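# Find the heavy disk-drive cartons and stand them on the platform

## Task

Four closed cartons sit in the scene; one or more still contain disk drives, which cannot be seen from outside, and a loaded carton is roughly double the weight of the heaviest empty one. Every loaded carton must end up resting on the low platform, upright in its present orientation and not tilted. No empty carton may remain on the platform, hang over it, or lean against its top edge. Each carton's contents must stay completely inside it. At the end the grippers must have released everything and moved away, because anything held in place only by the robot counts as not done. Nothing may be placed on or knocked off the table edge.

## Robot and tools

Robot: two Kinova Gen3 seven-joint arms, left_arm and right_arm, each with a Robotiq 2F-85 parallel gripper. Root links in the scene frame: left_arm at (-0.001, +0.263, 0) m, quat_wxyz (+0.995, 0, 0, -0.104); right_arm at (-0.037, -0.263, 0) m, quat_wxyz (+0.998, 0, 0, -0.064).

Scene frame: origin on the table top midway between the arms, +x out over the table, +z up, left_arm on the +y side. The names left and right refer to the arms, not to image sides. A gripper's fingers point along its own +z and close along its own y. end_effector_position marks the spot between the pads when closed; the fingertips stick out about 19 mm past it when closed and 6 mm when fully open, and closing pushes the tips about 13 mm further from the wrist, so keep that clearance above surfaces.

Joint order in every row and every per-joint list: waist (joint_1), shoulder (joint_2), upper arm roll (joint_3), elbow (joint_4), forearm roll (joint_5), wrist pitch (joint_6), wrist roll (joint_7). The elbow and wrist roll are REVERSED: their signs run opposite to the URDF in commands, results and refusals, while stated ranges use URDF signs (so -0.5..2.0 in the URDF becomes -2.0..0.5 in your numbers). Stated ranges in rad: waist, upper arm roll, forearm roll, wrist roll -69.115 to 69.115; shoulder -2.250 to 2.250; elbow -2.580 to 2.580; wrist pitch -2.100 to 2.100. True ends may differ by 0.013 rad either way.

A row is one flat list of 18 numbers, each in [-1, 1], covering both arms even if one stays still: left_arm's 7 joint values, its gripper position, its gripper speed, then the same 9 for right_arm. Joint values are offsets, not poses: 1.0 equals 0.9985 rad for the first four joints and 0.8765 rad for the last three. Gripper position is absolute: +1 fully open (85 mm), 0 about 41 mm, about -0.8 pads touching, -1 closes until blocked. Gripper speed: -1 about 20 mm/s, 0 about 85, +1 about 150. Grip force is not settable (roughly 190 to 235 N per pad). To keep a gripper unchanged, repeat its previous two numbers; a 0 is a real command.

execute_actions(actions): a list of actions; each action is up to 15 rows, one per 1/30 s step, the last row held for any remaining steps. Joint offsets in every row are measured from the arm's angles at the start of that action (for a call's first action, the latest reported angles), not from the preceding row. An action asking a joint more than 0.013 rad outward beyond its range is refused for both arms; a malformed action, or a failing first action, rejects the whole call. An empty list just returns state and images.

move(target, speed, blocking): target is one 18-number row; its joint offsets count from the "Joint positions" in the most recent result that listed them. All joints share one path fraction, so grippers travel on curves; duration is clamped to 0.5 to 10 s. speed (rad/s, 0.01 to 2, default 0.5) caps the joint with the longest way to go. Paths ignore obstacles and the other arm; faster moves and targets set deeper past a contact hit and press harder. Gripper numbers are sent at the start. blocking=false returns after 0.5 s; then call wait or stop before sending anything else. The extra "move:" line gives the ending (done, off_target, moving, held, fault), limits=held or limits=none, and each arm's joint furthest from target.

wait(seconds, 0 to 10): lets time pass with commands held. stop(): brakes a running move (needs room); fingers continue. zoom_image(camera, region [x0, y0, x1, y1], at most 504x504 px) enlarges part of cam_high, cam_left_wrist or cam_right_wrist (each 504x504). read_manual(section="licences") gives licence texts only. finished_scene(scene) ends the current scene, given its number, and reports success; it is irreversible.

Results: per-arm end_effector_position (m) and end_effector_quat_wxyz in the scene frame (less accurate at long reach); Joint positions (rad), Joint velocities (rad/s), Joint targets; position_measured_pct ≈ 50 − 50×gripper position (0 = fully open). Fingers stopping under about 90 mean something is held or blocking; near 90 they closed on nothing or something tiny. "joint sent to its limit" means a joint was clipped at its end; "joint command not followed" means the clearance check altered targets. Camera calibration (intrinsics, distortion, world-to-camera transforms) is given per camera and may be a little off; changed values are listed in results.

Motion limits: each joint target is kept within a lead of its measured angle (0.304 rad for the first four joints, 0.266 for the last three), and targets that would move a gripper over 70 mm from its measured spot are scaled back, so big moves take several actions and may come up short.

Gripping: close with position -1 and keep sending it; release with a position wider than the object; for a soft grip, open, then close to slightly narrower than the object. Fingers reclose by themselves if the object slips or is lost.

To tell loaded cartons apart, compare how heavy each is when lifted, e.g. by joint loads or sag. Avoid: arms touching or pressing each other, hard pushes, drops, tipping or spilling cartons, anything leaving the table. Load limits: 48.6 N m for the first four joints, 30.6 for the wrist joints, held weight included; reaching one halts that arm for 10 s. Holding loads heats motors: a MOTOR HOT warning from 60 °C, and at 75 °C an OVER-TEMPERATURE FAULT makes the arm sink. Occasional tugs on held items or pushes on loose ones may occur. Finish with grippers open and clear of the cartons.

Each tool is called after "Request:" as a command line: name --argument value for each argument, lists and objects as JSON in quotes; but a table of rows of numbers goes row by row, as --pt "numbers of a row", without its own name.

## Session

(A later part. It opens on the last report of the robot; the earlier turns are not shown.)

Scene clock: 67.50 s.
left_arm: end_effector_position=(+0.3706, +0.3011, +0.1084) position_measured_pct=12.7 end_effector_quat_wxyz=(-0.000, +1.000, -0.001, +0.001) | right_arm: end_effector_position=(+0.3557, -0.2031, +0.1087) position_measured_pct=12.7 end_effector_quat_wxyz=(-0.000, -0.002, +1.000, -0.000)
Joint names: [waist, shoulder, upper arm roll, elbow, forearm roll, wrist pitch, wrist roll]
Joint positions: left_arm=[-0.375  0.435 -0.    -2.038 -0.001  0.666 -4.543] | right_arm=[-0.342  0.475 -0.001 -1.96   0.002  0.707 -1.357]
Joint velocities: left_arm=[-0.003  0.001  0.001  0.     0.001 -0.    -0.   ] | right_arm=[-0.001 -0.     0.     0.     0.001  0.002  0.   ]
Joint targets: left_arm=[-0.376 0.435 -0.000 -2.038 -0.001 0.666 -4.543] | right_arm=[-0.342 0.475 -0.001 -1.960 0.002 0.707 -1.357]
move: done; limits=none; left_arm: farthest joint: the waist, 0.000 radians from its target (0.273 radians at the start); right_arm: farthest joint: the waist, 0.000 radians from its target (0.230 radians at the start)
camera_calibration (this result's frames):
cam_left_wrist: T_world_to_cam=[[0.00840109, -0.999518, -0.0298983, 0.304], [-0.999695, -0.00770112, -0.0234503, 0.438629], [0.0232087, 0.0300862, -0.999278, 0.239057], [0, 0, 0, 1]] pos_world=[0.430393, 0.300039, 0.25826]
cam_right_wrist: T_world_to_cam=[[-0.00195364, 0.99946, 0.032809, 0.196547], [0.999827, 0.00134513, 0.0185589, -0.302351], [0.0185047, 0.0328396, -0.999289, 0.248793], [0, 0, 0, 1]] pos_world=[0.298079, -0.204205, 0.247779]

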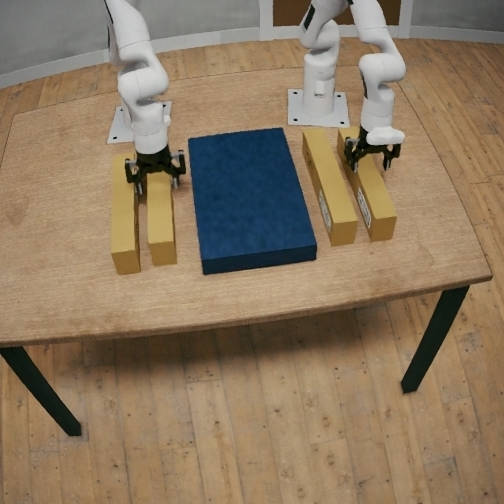

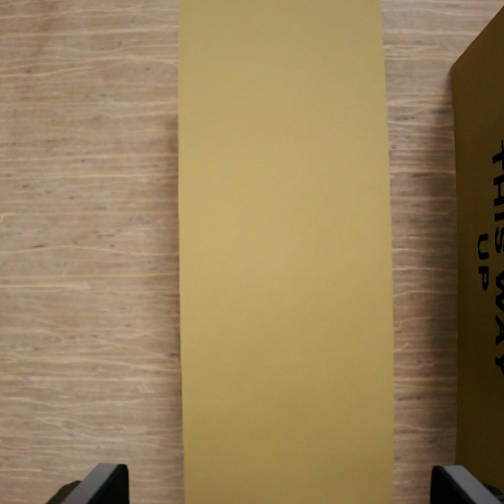

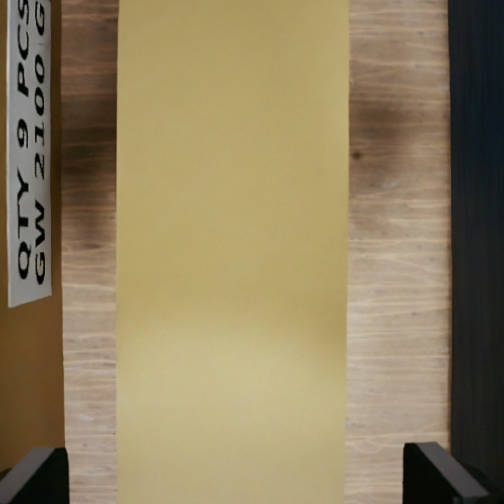

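Request:
move --target '[0,0.12,0,-0.076,0,-0.223,0,0.75,0,0,0.112,0,-0.074,0,-0.212,0,0.75,0]' --speed 0.2

Request:
move --target '[0,0,0,0,0,0,0,-1,0,0,0,0,0,0,0,0,-1,0]'

Request:
move --target '[0,-0.04,0,0.025,0,0.074,0,-1,0,0,-0.037,0,0.025,0,0.071,0,-1,0]' --speed 0.1

Scene clock: 73.83 s.
left_arm: end_effector_position=(+0.3634, +0.2999, +0.0514) position_measured_pct=12.7 end_effector_quat_wxyz=(-0.000, +1.000, -0.001, +0.001) | right_arm: end_effector_position=(+0.3488, -0.2045, +0.0514) position_measured_pct=12.7 end_effector_quat_wxyz=(-0.000, -0.002, +1.000, -0.000)
Joint names: [waist, shoulder, upper arm roll, elbow, forearm roll, wrist pitch, wrist roll]
Joint positions: left_arm=[-0.375  0.554 -0.    -2.114 -0.001  0.471 -4.543] | right_arm=[-0.342  0.586 -0.001 -2.034  0.002  0.522 -1.357]
Joint velocities: left_arm=[-0.     0.002 -0.    -0.002 -0.001 -0.001  0.   ] | right_arm=[-0.     0.002  0.001  0.     0.001 -0.002  0.001]
Joint targets: left_arm=[-0.375 0.555 -0.000 -2.114 -0.001 0.471 -4.543] | right_arm=[-0.342 0.587 -0.001 -2.034 0.002 0.522 -1.357]
move: done; limits=none; left_arm: farthest joint: the waist, 0.000 radians from its target (0.001 radians at the start); right_arm: farthest joint: the waist, 0.000 radians from its target (0.000 radians at the start)
camera_calibration (this result's frames):
cam_left_wrist: T_world_to_cam=[[0.00833171, -0.99952, -0.0298242, 0.301129], [-0.999695, -0.00763276, -0.0234735, 0.430011], [0.0232346, 0.0300107, -0.999279, 0.182304], [0, 0, 0, 1]] pos_world=[0.423135, 0.298796, 0.201248]
cam_right_wrist: T_world_to_cam=[[-0.00212854, 0.999441, 0.0333528, 0.199795], [0.999823, 0.00150385, 0.0187437, -0.29438], [0.018683, 0.0333868, -0.999268, 0.191744], [0, 0, 0, 1]] pos_world=[0.291171, -0.205642, 0.190457]

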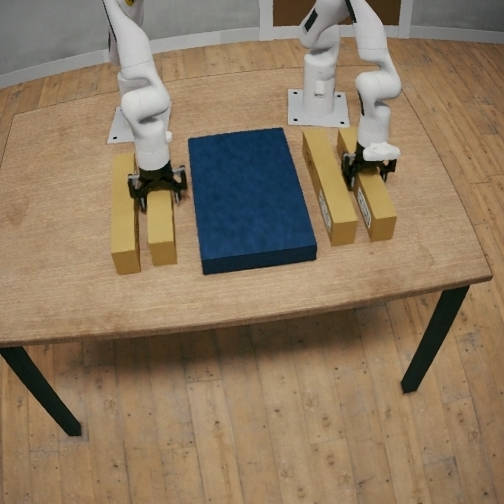

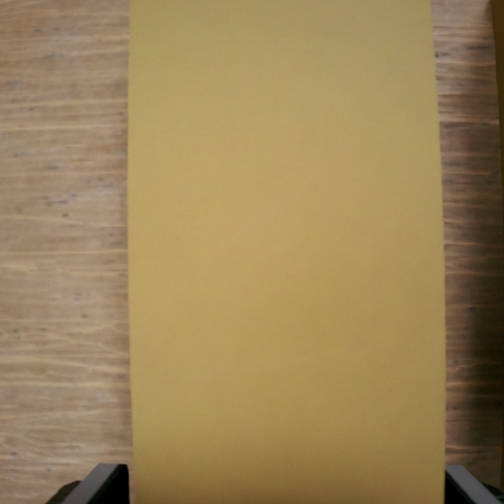

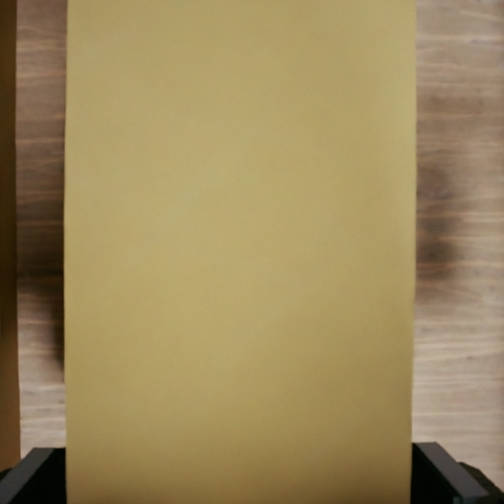

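Scene clock: 74.40 s.
left_arm: end_effector_position=(+0.3634, +0.2986, +0.0521) position_measured_pct=35.7 end_effector_quat_wxyz=(+0.000, +1.000, -0.001, +0.001) | right_arm: end_effector_position=(+0.3489, -0.2044, +0.0519) position_measured_pct=35.7 end_effector_quat_wxyz=(+0.000, -0.002, +1.000, -0.000)
Joint names: [waist, shoulder, upper arm roll, elbow, forearm roll, wrist pitch, wrist roll]
Joint positions: left_arm=[-0.374  0.552  0.001 -2.114  0.001  0.472 -4.544] | right_arm=[-0.342  0.585 -0.001 -2.034  0.002  0.522 -1.357]
Joint velocities: left_arm=[ 0.    -0.002  0.     0.     0.    -0.    -0.   ] | right_arm=[-0.     0.     0.     0.001  0.001 -0.001  0.001]
Joint targets: left_arm=[-0.375 0.554 -0.000 -2.114 -0.001 0.471 -4.543] | right_arm=[-0.342 0.586 -0.001 -2.034 0.002 0.522 -1.357]
move: done; limits=none; left_arm: farthest joint: the shoulder, 0.002 radians from its target (0.000 radians at the start); right_arm: farthest joint: the shoulder, 0.001 radians from its target (0.000 radians at the start)
camera_calibration (this result's frames):
cam_left_wrist: T_world_to_cam=[[0.00881723, -0.999561, -0.0283023, 0.29964], [-0.999677, -0.00813618, -0.0240891, 0.430228], [0.0238482, 0.0285056, -0.999309, 0.183298], [0, 0, 0, 1]] pos_world=[0.423076, 0.297784, 0.202016]
cam_right_wrist: T_world_to_cam=[[-0.00198102, 0.999435, 0.0335489, 0.199663], [0.999811, 0.00133068, 0.0193962, -0.294548], [0.0193406, 0.033581, -0.999249, 0.192088], [0, 0, 0, 1]] pos_world=[0.291173, -0.205609, 0.190959]

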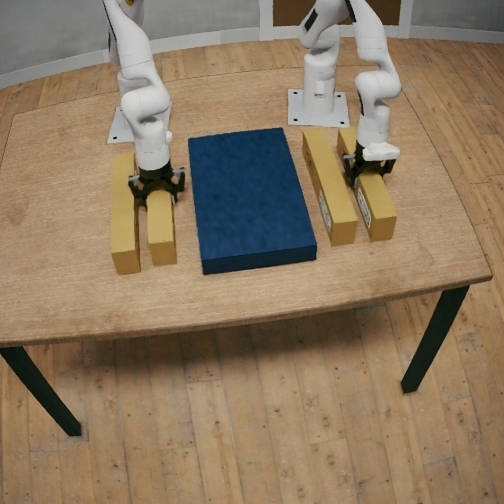

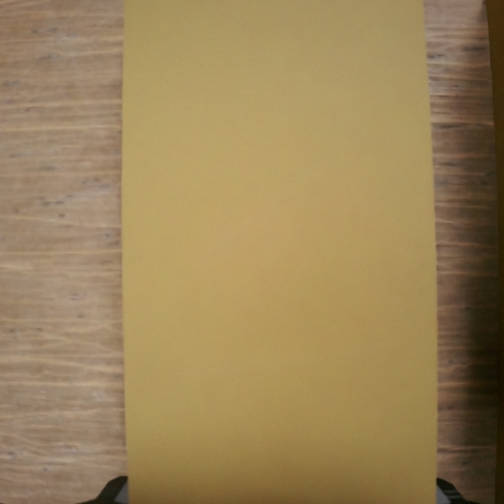

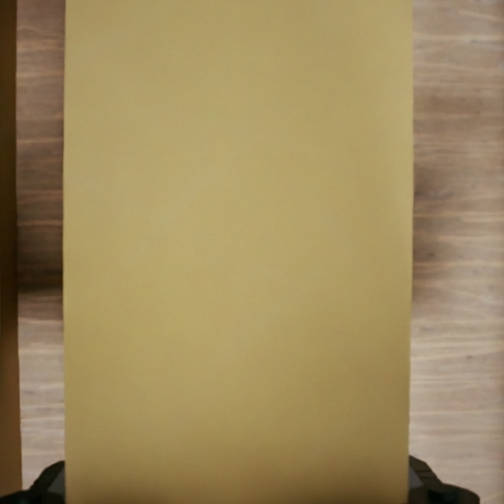

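Scene clock: 75.40 s.
left_arm: end_effector_position=(+0.3628, +0.2986, +0.0666) position_measured_pct=35.7 end_effector_quat_wxyz=(+0.001, +1.000, -0.001, -0.005) | right_arm: end_effector_position=(+0.3516, -0.2039, +0.0699) position_measured_pct=35.7 end_effector_quat_wxyz=(-0.001, -0.002, +1.000, -0.000)
Joint names: [waist, shoulder, upper arm roll, elbow, forearm roll, wrist pitch, wrist roll]
Joint positions: left_arm=[-0.374  0.521  0.001 -2.093  0.001  0.536 -4.544] | right_arm=[-0.342  0.549 -0.001 -2.009  0.002  0.584 -1.357]
Joint velocities: left_arm=[-0.    -0.003 -0.     0.001 -0.002  0.     0.   ] | right_arm=[-0.    -0.002  0.    -0.    -0.    -0.     0.   ]
Joint targets: left_arm=[-0.374 0.512 0.001 -2.089 0.001 0.537 -4.544] | right_arm=[-0.342 0.548 -0.001 -2.009 0.002 0.584 -1.357]
move: done; limits=none; left_arm: farthest joint: the shoulder, 0.009 radians from its target (0.040 radians at the start); right_arm: farthest joint: the shoulder, 0.001 radians from its target (0.037 radians at the start)
camera_calibration (this result's frames):
cam_left_wrist: T_world_to_cam=[[0.00858583, -0.999613, -0.0264455, 0.299986], [-0.999893, -0.00826994, -0.012031, 0.429241], [0.0118077, 0.026546, -0.999578, 0.202776], [0, 0, 0, 1]] pos_world=[0.424225, 0.298037, 0.215788]
cam_right_wrist: T_world_to_cam=[[-0.00188576, 0.999456, 0.0329359, 0.198534], [0.99985, 0.00131656, 0.017295, -0.297465], [0.0172422, 0.0329635, -0.999308, 0.210557], [0, 0, 0, 1]] pos_world=[0.294164, -0.204975, 0.209017]

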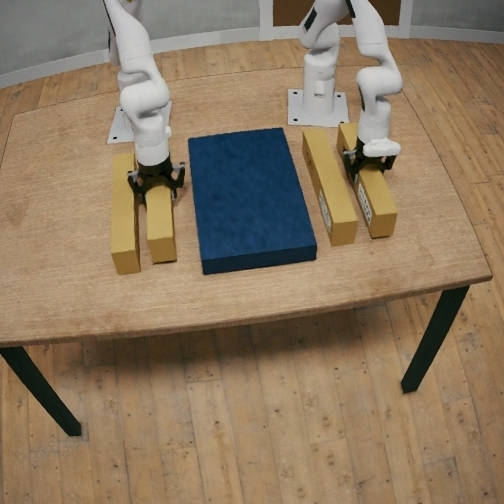

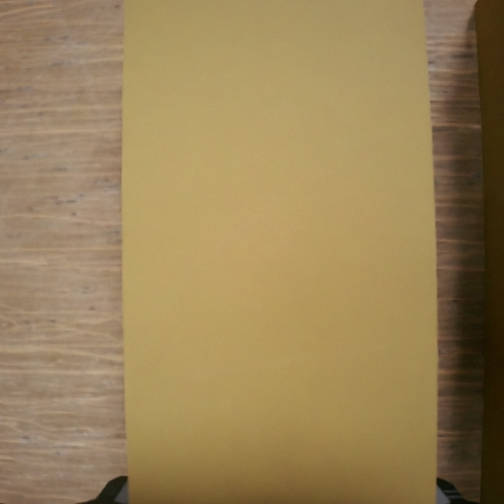

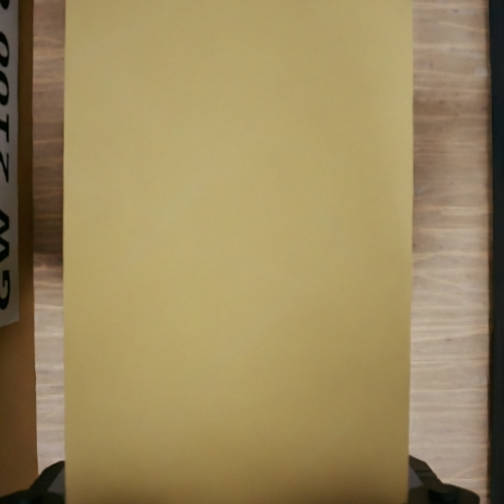

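Request:
move --target '[0,-0.212,0,0.135,0,0.372,0,-1,0,0,0.036,0,-0.025,0,-0.071,0,-1,0]' --speed 0.25

Request:
move --target '[0.615,0.084,0,0.143,0,0.05,-0.703,-1,0,0,0,0,0,0,0,0,0.75,0]' --speed 0.3

Request:
move --target '[0,0.073,0,-0.06,0,-0.169,0,-1,0,0,-0.2,0,0.13,0,0.37,0,0.75,0]' --speed 0.2

Scene clock: 87.20 s.
left_arm: end_effector_position=(+0.3666, +0.2992, +0.1675) position_measured_pct=35.7 end_effector_quat_wxyz=(+0.001, +1.000, -0.001, -0.002) | right_arm: end_effector_position=(+0.3482, -0.2046, +0.0519) position_measured_pct=35.7 end_effector_quat_wxyz=(-0.000, -0.002, +1.000, -0.000)
Joint names: [waist, shoulder, upper arm roll, elbow, forearm roll, wrist pitch, wrist roll]
Joint positions: left_arm=[-0.374  0.319  0.001 -1.965  0.001  0.862 -4.544] | right_arm=[-0.342  0.585 -0.001 -2.035  0.002  0.523 -1.357]
Joint velocities: left_arm=[-0.    -0.003  0.     0.001  0.001 -0.    -0.   ] | right_arm=[ 0.    -0.    -0.001 -0.    -0.    -0.001  0.002]
Joint targets: left_arm=[-0.374 0.310 0.001 -1.958 0.001 0.862 -4.544] | right_arm=[-0.342 0.585 -0.001 -2.034 0.002 0.522 -1.357]
move: done; limits=none; left_arm: farthest joint: the shoulder, 0.010 radians from its target (0.212 radians at the start); right_arm: farthest joint: the elbow, 0.001 radians from its target (0.025 radians at the start)
camera_calibration (this result's frames):
cam_left_wrist: T_world_to_cam=[[0.00850116, -0.999594, -0.0272041, 0.303384], [-0.999813, -0.00802378, -0.0176097, 0.435104], [0.0173843, 0.0273487, -0.999475, 0.301182], [0, 0, 0, 1]] pos_world=[0.427207, 0.298515, 0.316939]
cam_right_wrist: T_world_to_cam=[[-0.00198587, 0.999443, 0.0333236, 0.199818], [0.999832, 0.0013771, 0.0182815, -0.293831], [0.0182254, 0.0333543, -0.999277, 0.19247], [0, 0, 0, 1]] pos_world=[0.29067, -0.205722, 0.191044]

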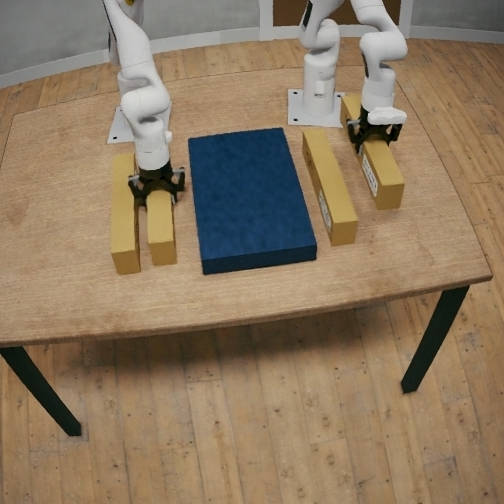

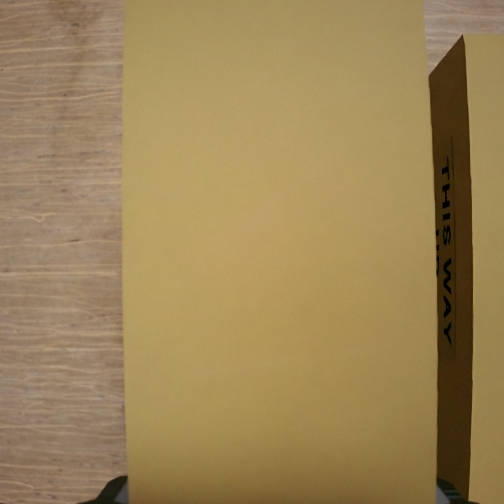

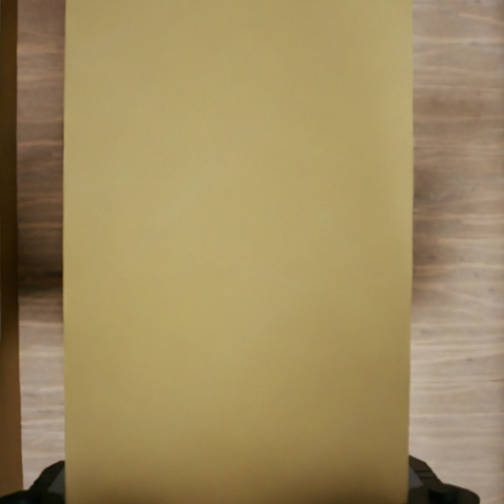

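Scene clock: 89.73 s.
left_arm: end_effector_position=(+0.3608, +0.0614, +0.1636) position_measured_pct=35.7 end_effector_quat_wxyz=(-0.000, +1.000, +0.000, -0.002) | right_arm: end_effector_position=(+0.3482, -0.2046, +0.0519) position_measured_pct=12.7 end_effector_quat_wxyz=(-0.000, -0.002, +1.000, -0.000)
Joint names: [waist, shoulder, upper arm roll, elbow, forearm roll, wrist pitch, wrist roll]
Joint positions: left_arm=[ 0.239  0.413  0.001 -1.828  0.001  0.905 -5.16 ] | right_arm=[-0.342  0.585 -0.001 -2.035  0.002  0.523 -1.357]
Joint velocities: left_arm=[0.003 0.001 0.001 0.    0.001 0.    0.   ] | right_arm=[-0.     0.001  0.     0.001 -0.     0.001 -0.001]
Joint targets: left_arm=[0.240 0.403 0.001 -1.822 0.001 0.906 -5.160] | right_arm=[-0.342 0.585 -0.001 -2.035 0.002 0.523 -1.357]
move: done; limits=none; left_arm: farthest joint: the shoulder, 0.010 radians from its target (0.084 radians at the start); right_arm: farthest joint: the waist, 0.000 radians from its target (0.000 radians at the start)
camera_calibration (this result's frames):
cam_left_wrist: T_world_to_cam=[[0.0109928, -0.999486, -0.0301188, 0.0652252], [-0.999809, -0.0105002, -0.016466, 0.427297], [0.0161413, 0.0302941, -0.999411, 0.304163], [0, 0, 0, 1]] pos_world=[0.421588, 0.060464, 0.312984]
cam_right_wrist: T_world_to_cam=[[-0.0019858, 0.999443, 0.0333241, 0.199818], [0.999832, 0.00137691, 0.0182846, -0.293833], [0.0182285, 0.0333548, -0.999277, 0.19247], [0, 0, 0, 1]] pos_world=[0.290672, -0.205721, 0.191044]

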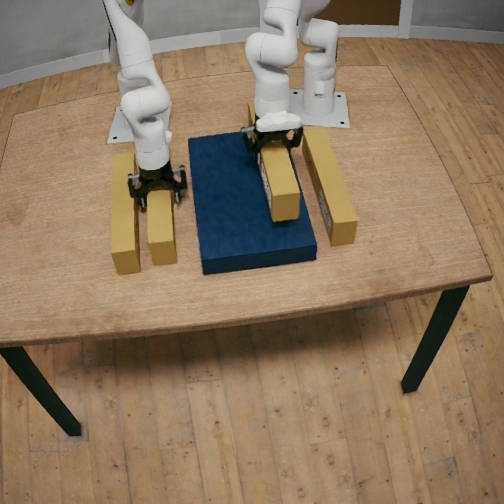

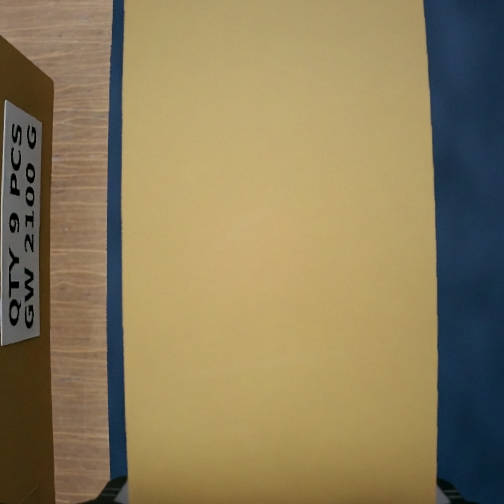

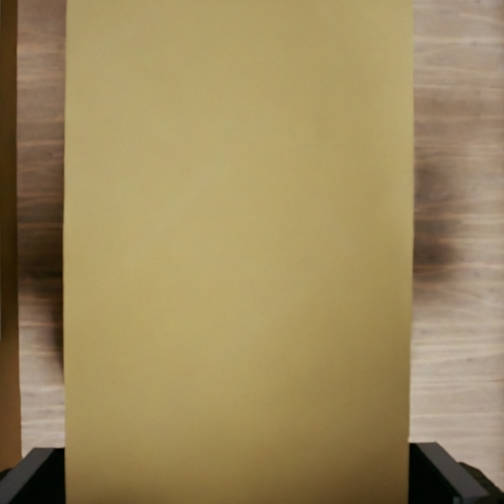

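Scene clock: 91.73 s.
left_arm: end_effector_position=(+0.3607, +0.0616, +0.1140) position_measured_pct=35.7 end_effector_quat_wxyz=(-0.001, +1.000, +0.000, -0.002) | right_arm: end_effector_position=(+0.3552, -0.2033, +0.1563) position_measured_pct=12.7 end_effector_quat_wxyz=(+0.002, -0.001, +1.000, -0.000)
Joint names: [waist, shoulder, upper arm roll, elbow, forearm roll, wrist pitch, wrist roll]
Joint positions: left_arm=[ 0.239  0.496  0.    -1.894  0.001  0.756 -5.16 ] | right_arm=[-0.342  0.385 -0.001 -1.905  0.002  0.847 -1.357]
Joint velocities: left_arm=[ 0.001  0.    -0.     0.002 -0.002 -0.    -0.   ] | right_arm=[ 0.    -0.002  0.     0.    -0.001  0.    -0.001]
Joint targets: left_arm=[0.239 0.486 0.001 -1.888 0.001 0.757 -5.160] | right_arm=[-0.342 0.385 -0.001 -1.905 0.002 0.847 -1.357]
move: done; limits=none; left_arm: farthest joint: the shoulder, 0.010 radians from its target (0.073 radians at the start); right_arm: farthest joint: the waist, 0.000 radians from its target (0.000 radians at the start)
camera_calibration (this result's frames):
cam_left_wrist: T_world_to_cam=[[0.0112539, -0.999479, -0.0302624, 0.063872], [-0.9998, -0.0107472, -0.016857, 0.426484], [0.016523, 0.0304461, -0.9994, 0.254435], [0, 0, 0, 1]] pos_world=[0.421476, 0.0606757, 0.263404]
cam_right_wrist: T_world_to_cam=[[-0.00183152, 0.999434, 0.0335842, 0.194973], [0.999727, 0.00104783, 0.0233377, -0.303548], [0.0232893, 0.0336178, -0.999163, 0.294859], [0, 0, 0, 1]] pos_world=[0.296955, -0.204457, 0.295149]

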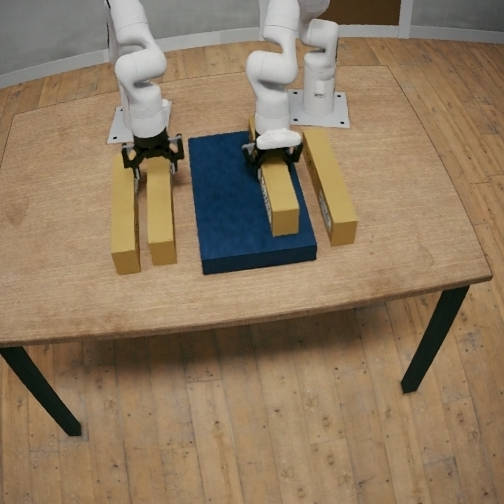

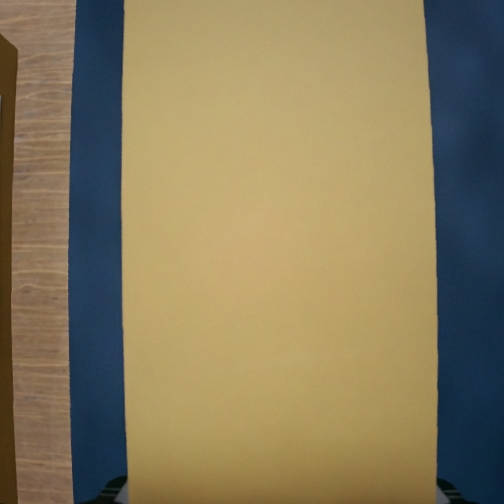

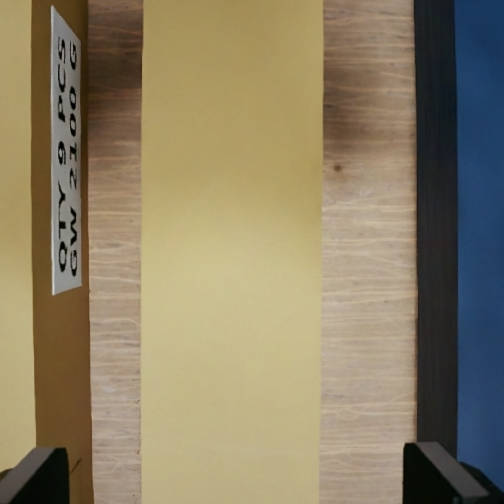

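Request:
move --target '[0,0.014,0,-0.006,0,-0.042,0,-1,0,0,0,0,0,0,0,0,0.75,0]' --speed 0.03

Scene clock: 96.33 s.
left_arm: end_effector_position=(+0.3610, +0.0617, +0.1119) position_measured_pct=35.7 end_effector_quat_wxyz=(+0.001, +1.000, +0.000, +0.002) | right_arm: end_effector_position=(+0.3552, -0.2033, +0.1563) position_measured_pct=12.7 end_effector_quat_wxyz=(+0.002, -0.001, +1.000, -0.000)
Joint names: [waist, shoulder, upper arm roll, elbow, forearm roll, wrist pitch, wrist roll]
Joint positions: left_arm=[ 0.239  0.495  0.    -1.905  0.     0.736 -5.16 ] | right_arm=[-0.342  0.385 -0.001 -1.905  0.002  0.847 -1.357]
Joint velocities: left_arm=[-0.    -0.001 -0.    -0.     0.002 -0.001  0.   ] | right_arm=[-0.001  0.    -0.    -0.002  0.     0.001 -0.001]
Joint targets: left_arm=[0.239 0.510 0.000 -1.900 0.001 0.720 -5.160] | right_arm=[-0.342 0.385 -0.001 -1.905 0.002 0.847 -1.357]
move: off_target (left_arm); limits=none; left_arm: farthest joint: the wrist pitch, 0.017 radians from its target (0.037 radians at the start); right_arm: farthest joint: the waist, 0.000 radians from its target (0.000 radians at the start)
camera_calibration (this result's frames):
cam_left_wrist: T_world_to_cam=[[0.0113075, -0.999585, -0.0264946, 0.0634751], [-0.999621, -0.0106346, -0.025402, 0.427584], [0.0251097, 0.0267717, -0.999326, 0.249434], [0, 0, 0, 1]] pos_world=[0.420441, 0.0613182, 0.26181]
cam_right_wrist: T_world_to_cam=[[-0.00183161, 0.999434, 0.033585, 0.194973], [0.999727, 0.00104779, 0.0233413, -0.30355], [0.0232929, 0.0336186, -0.999163, 0.294859], [0, 0, 0, 1]] pos_world=[0.296956, -0.204457, 0.295149]

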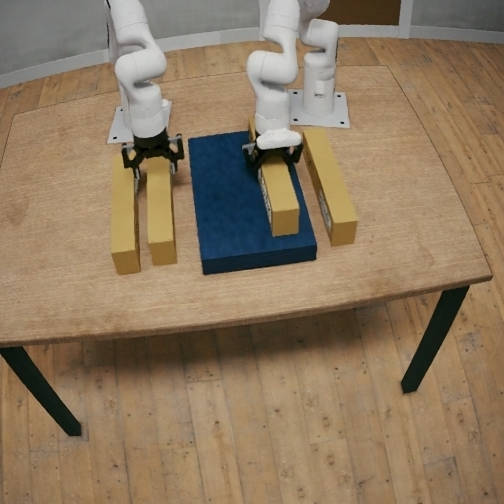

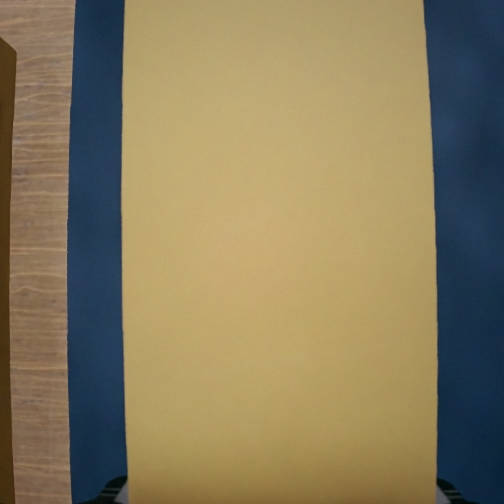

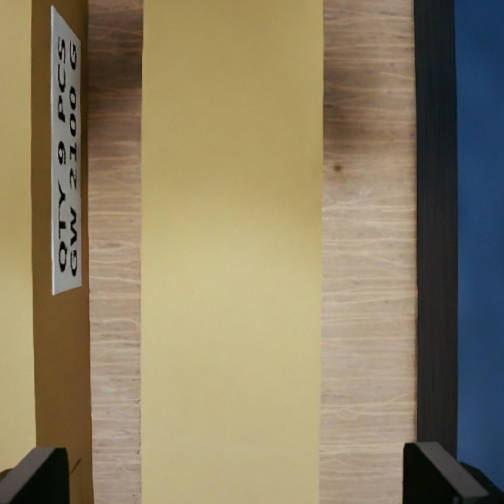

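Request:
move --target '[0,0,0,0,0,0,0,0.9,0,0,0,0,0,0,0,0,0.75,0]'

Request:
move --target '[0,-0.16,0,0.14,0,0.34,0,0.9,0,0,0,0,0,0,0,0,0.75,0]' --speed 0.3

Request:
finished_scene --scene 1

Scene clock: 101.93 s.
left_arm: end_effector_position=(+0.3610, +0.0617, +0.1119) position_measured_pct=5.2 end_effector_quat_wxyz=(+0.001, +1.000, +0.000, +0.002) | right_arm: end_effector_position=(+0.3552, -0.2033, +0.1563) position_measured_pct=12.7 end_effector_quat_wxyz=(+0.002, -0.001, +1.000, -0.000)
Joint names: [waist, shoulder, upper arm roll, elbow, forearm roll, wrist pitch, wrist roll]
Joint positions: left_arm=[ 0.239  0.495  0.    -1.905  0.     0.736 -5.16 ] | right_arm=[-0.342  0.385 -0.001 -1.905  0.002  0.847 -1.357]
Joint velocities: left_arm=[-0.001 -0.002 -0.    -0.001  0.001 -0.    -0.   ] | right_arm=[ 0.001  0.    -0.    -0.     0.001 -0.    -0.001]
Joint targets: left_arm=[0.239 0.495 0.000 -1.905 0.000 0.736 -5.160] | right_arm=[-0.342 0.385 -0.001 -1.905 0.002 0.847 -1.357]
move: done; limits=none; left_arm: farthest joint: the waist, 0.000 radians from its target (0.000 radians at the start); right_arm: farthest joint: the waist, 0.000 radians from its target (0.000 radians at the start)
camera_calibration (this result's frames):
cam_left_wrist: T_world_to_cam=[[0.0113082, -0.999585, -0.0264868, 0.0634725], [-0.99962, -0.0106351, -0.0254171, 0.427589], [0.0251248, 0.0267642, -0.999326, 0.249435], [0, 0, 0, 1]] pos_world=[0.420442, 0.0613177, 0.261817]
cam_right_wrist: T_world_to_cam=[[-0.00183144, 0.999434, 0.0335852, 0.194973], [0.999727, 0.00104754, 0.0233433, -0.303552], [0.023295, 0.0336188, -0.999163, 0.294858], [0, 0, 0, 1]] pos_world=[0.296957, -0.204457, 0.295149]

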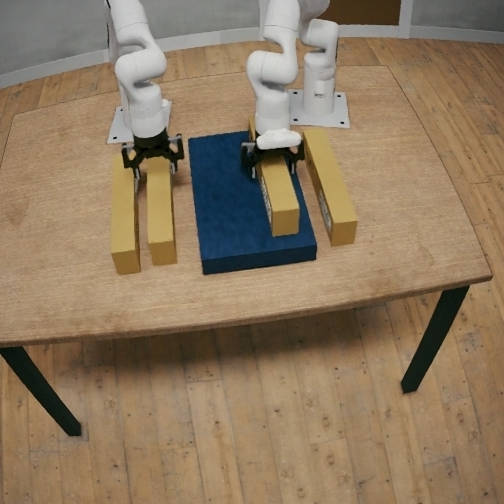

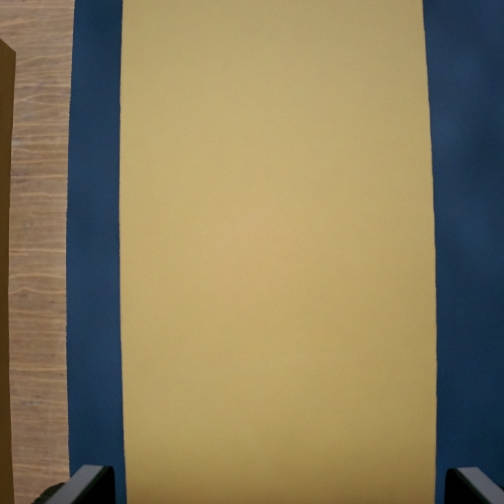

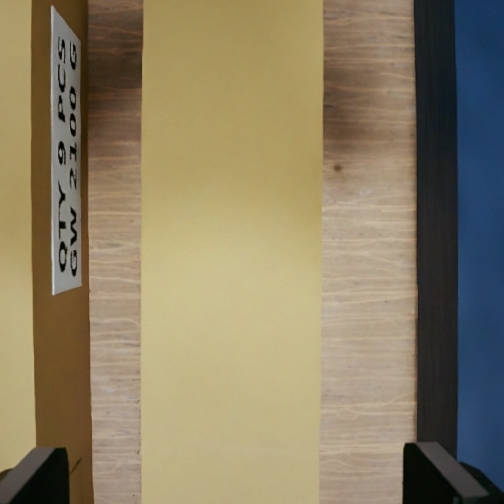

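Scene clock: 103.33 s.
left_arm: end_effector_position=(+0.3592, +0.0626, +0.2118) position_measured_pct=5.2 end_effector_quat_wxyz=(+0.002, +1.000, +0.000, +0.003) | right_arm: end_effector_position=(+0.3552, -0.2033, +0.1563) position_measured_pct=12.7 end_effector_quat_wxyz=(+0.002, -0.001, +1.000, -0.000)
Joint names: [waist, shoulder, upper arm roll, elbow, forearm roll, wrist pitch, wrist roll]
Joint positions: left_arm=[ 0.239  0.336  0.    -1.765  0.     1.034 -5.16 ] | right_arm=[-0.342  0.385 -0.001 -1.905  0.002  0.847 -1.357]
Joint velocities: left_arm=[ 0.    -0.002 -0.     0.001 -0.002  0.     0.   ] | right_arm=[ 0.001  0.    -0.    -0.     0.     0.     0.   ]
Joint targets: left_arm=[0.239 0.335 0.000 -1.765 0.000 1.034 -5.160] | right_arm=[-0.342 0.385 -0.001 -1.905 0.002 0.847 -1.357]
move: done; limits=none; left_arm: farthest joint: the shoulder, 0.001 radians from its target (0.160 radians at the start); right_arm: farthest joint: the waist, 0.000 radians from its target (0.000 radians at the start)
camera_calibration (this result's frames):
cam_left_wrist: T_world_to_cam=[[0.0112001, -0.999602, -0.0258887, 0.0669065], [-0.999592, -0.0105125, -0.0265444, 0.428542], [0.0262616, 0.0261754, -0.999312, 0.348963], [0, 0, 0, 1]] pos_world=[0.418453, 0.0622506, 0.36183]
cam_right_wrist: T_world_to_cam=[[-0.00183145, 0.999434, 0.0335856, 0.194972], [0.999727, 0.00104747, 0.0233455, -0.303554], [0.0232971, 0.0336192, -0.999163, 0.294857], [0, 0, 0, 1]] pos_world=[0.296958, -0.204457, 0.295149]

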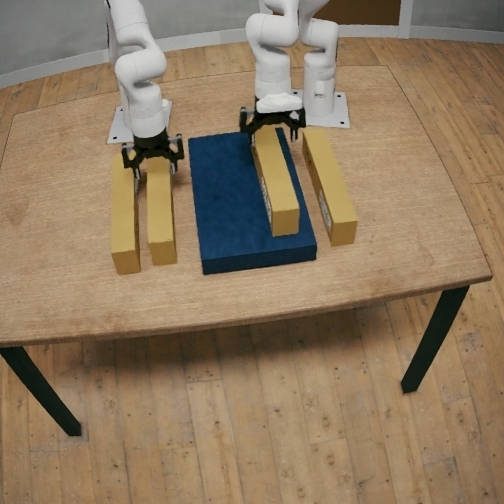

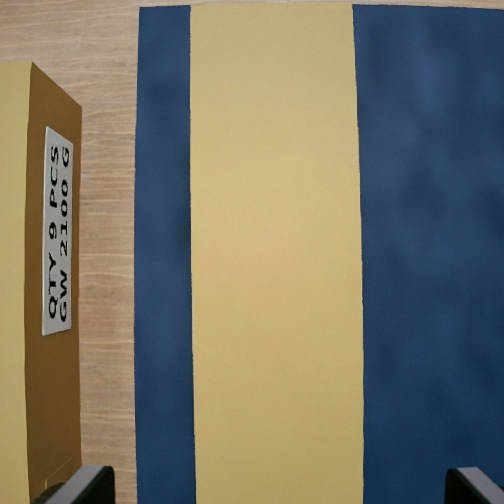

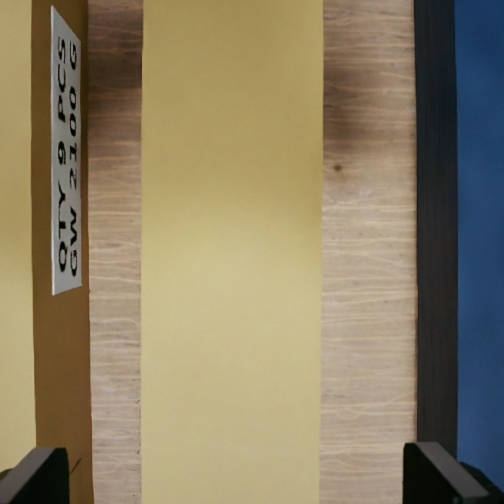

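The scene is finished: the task was done.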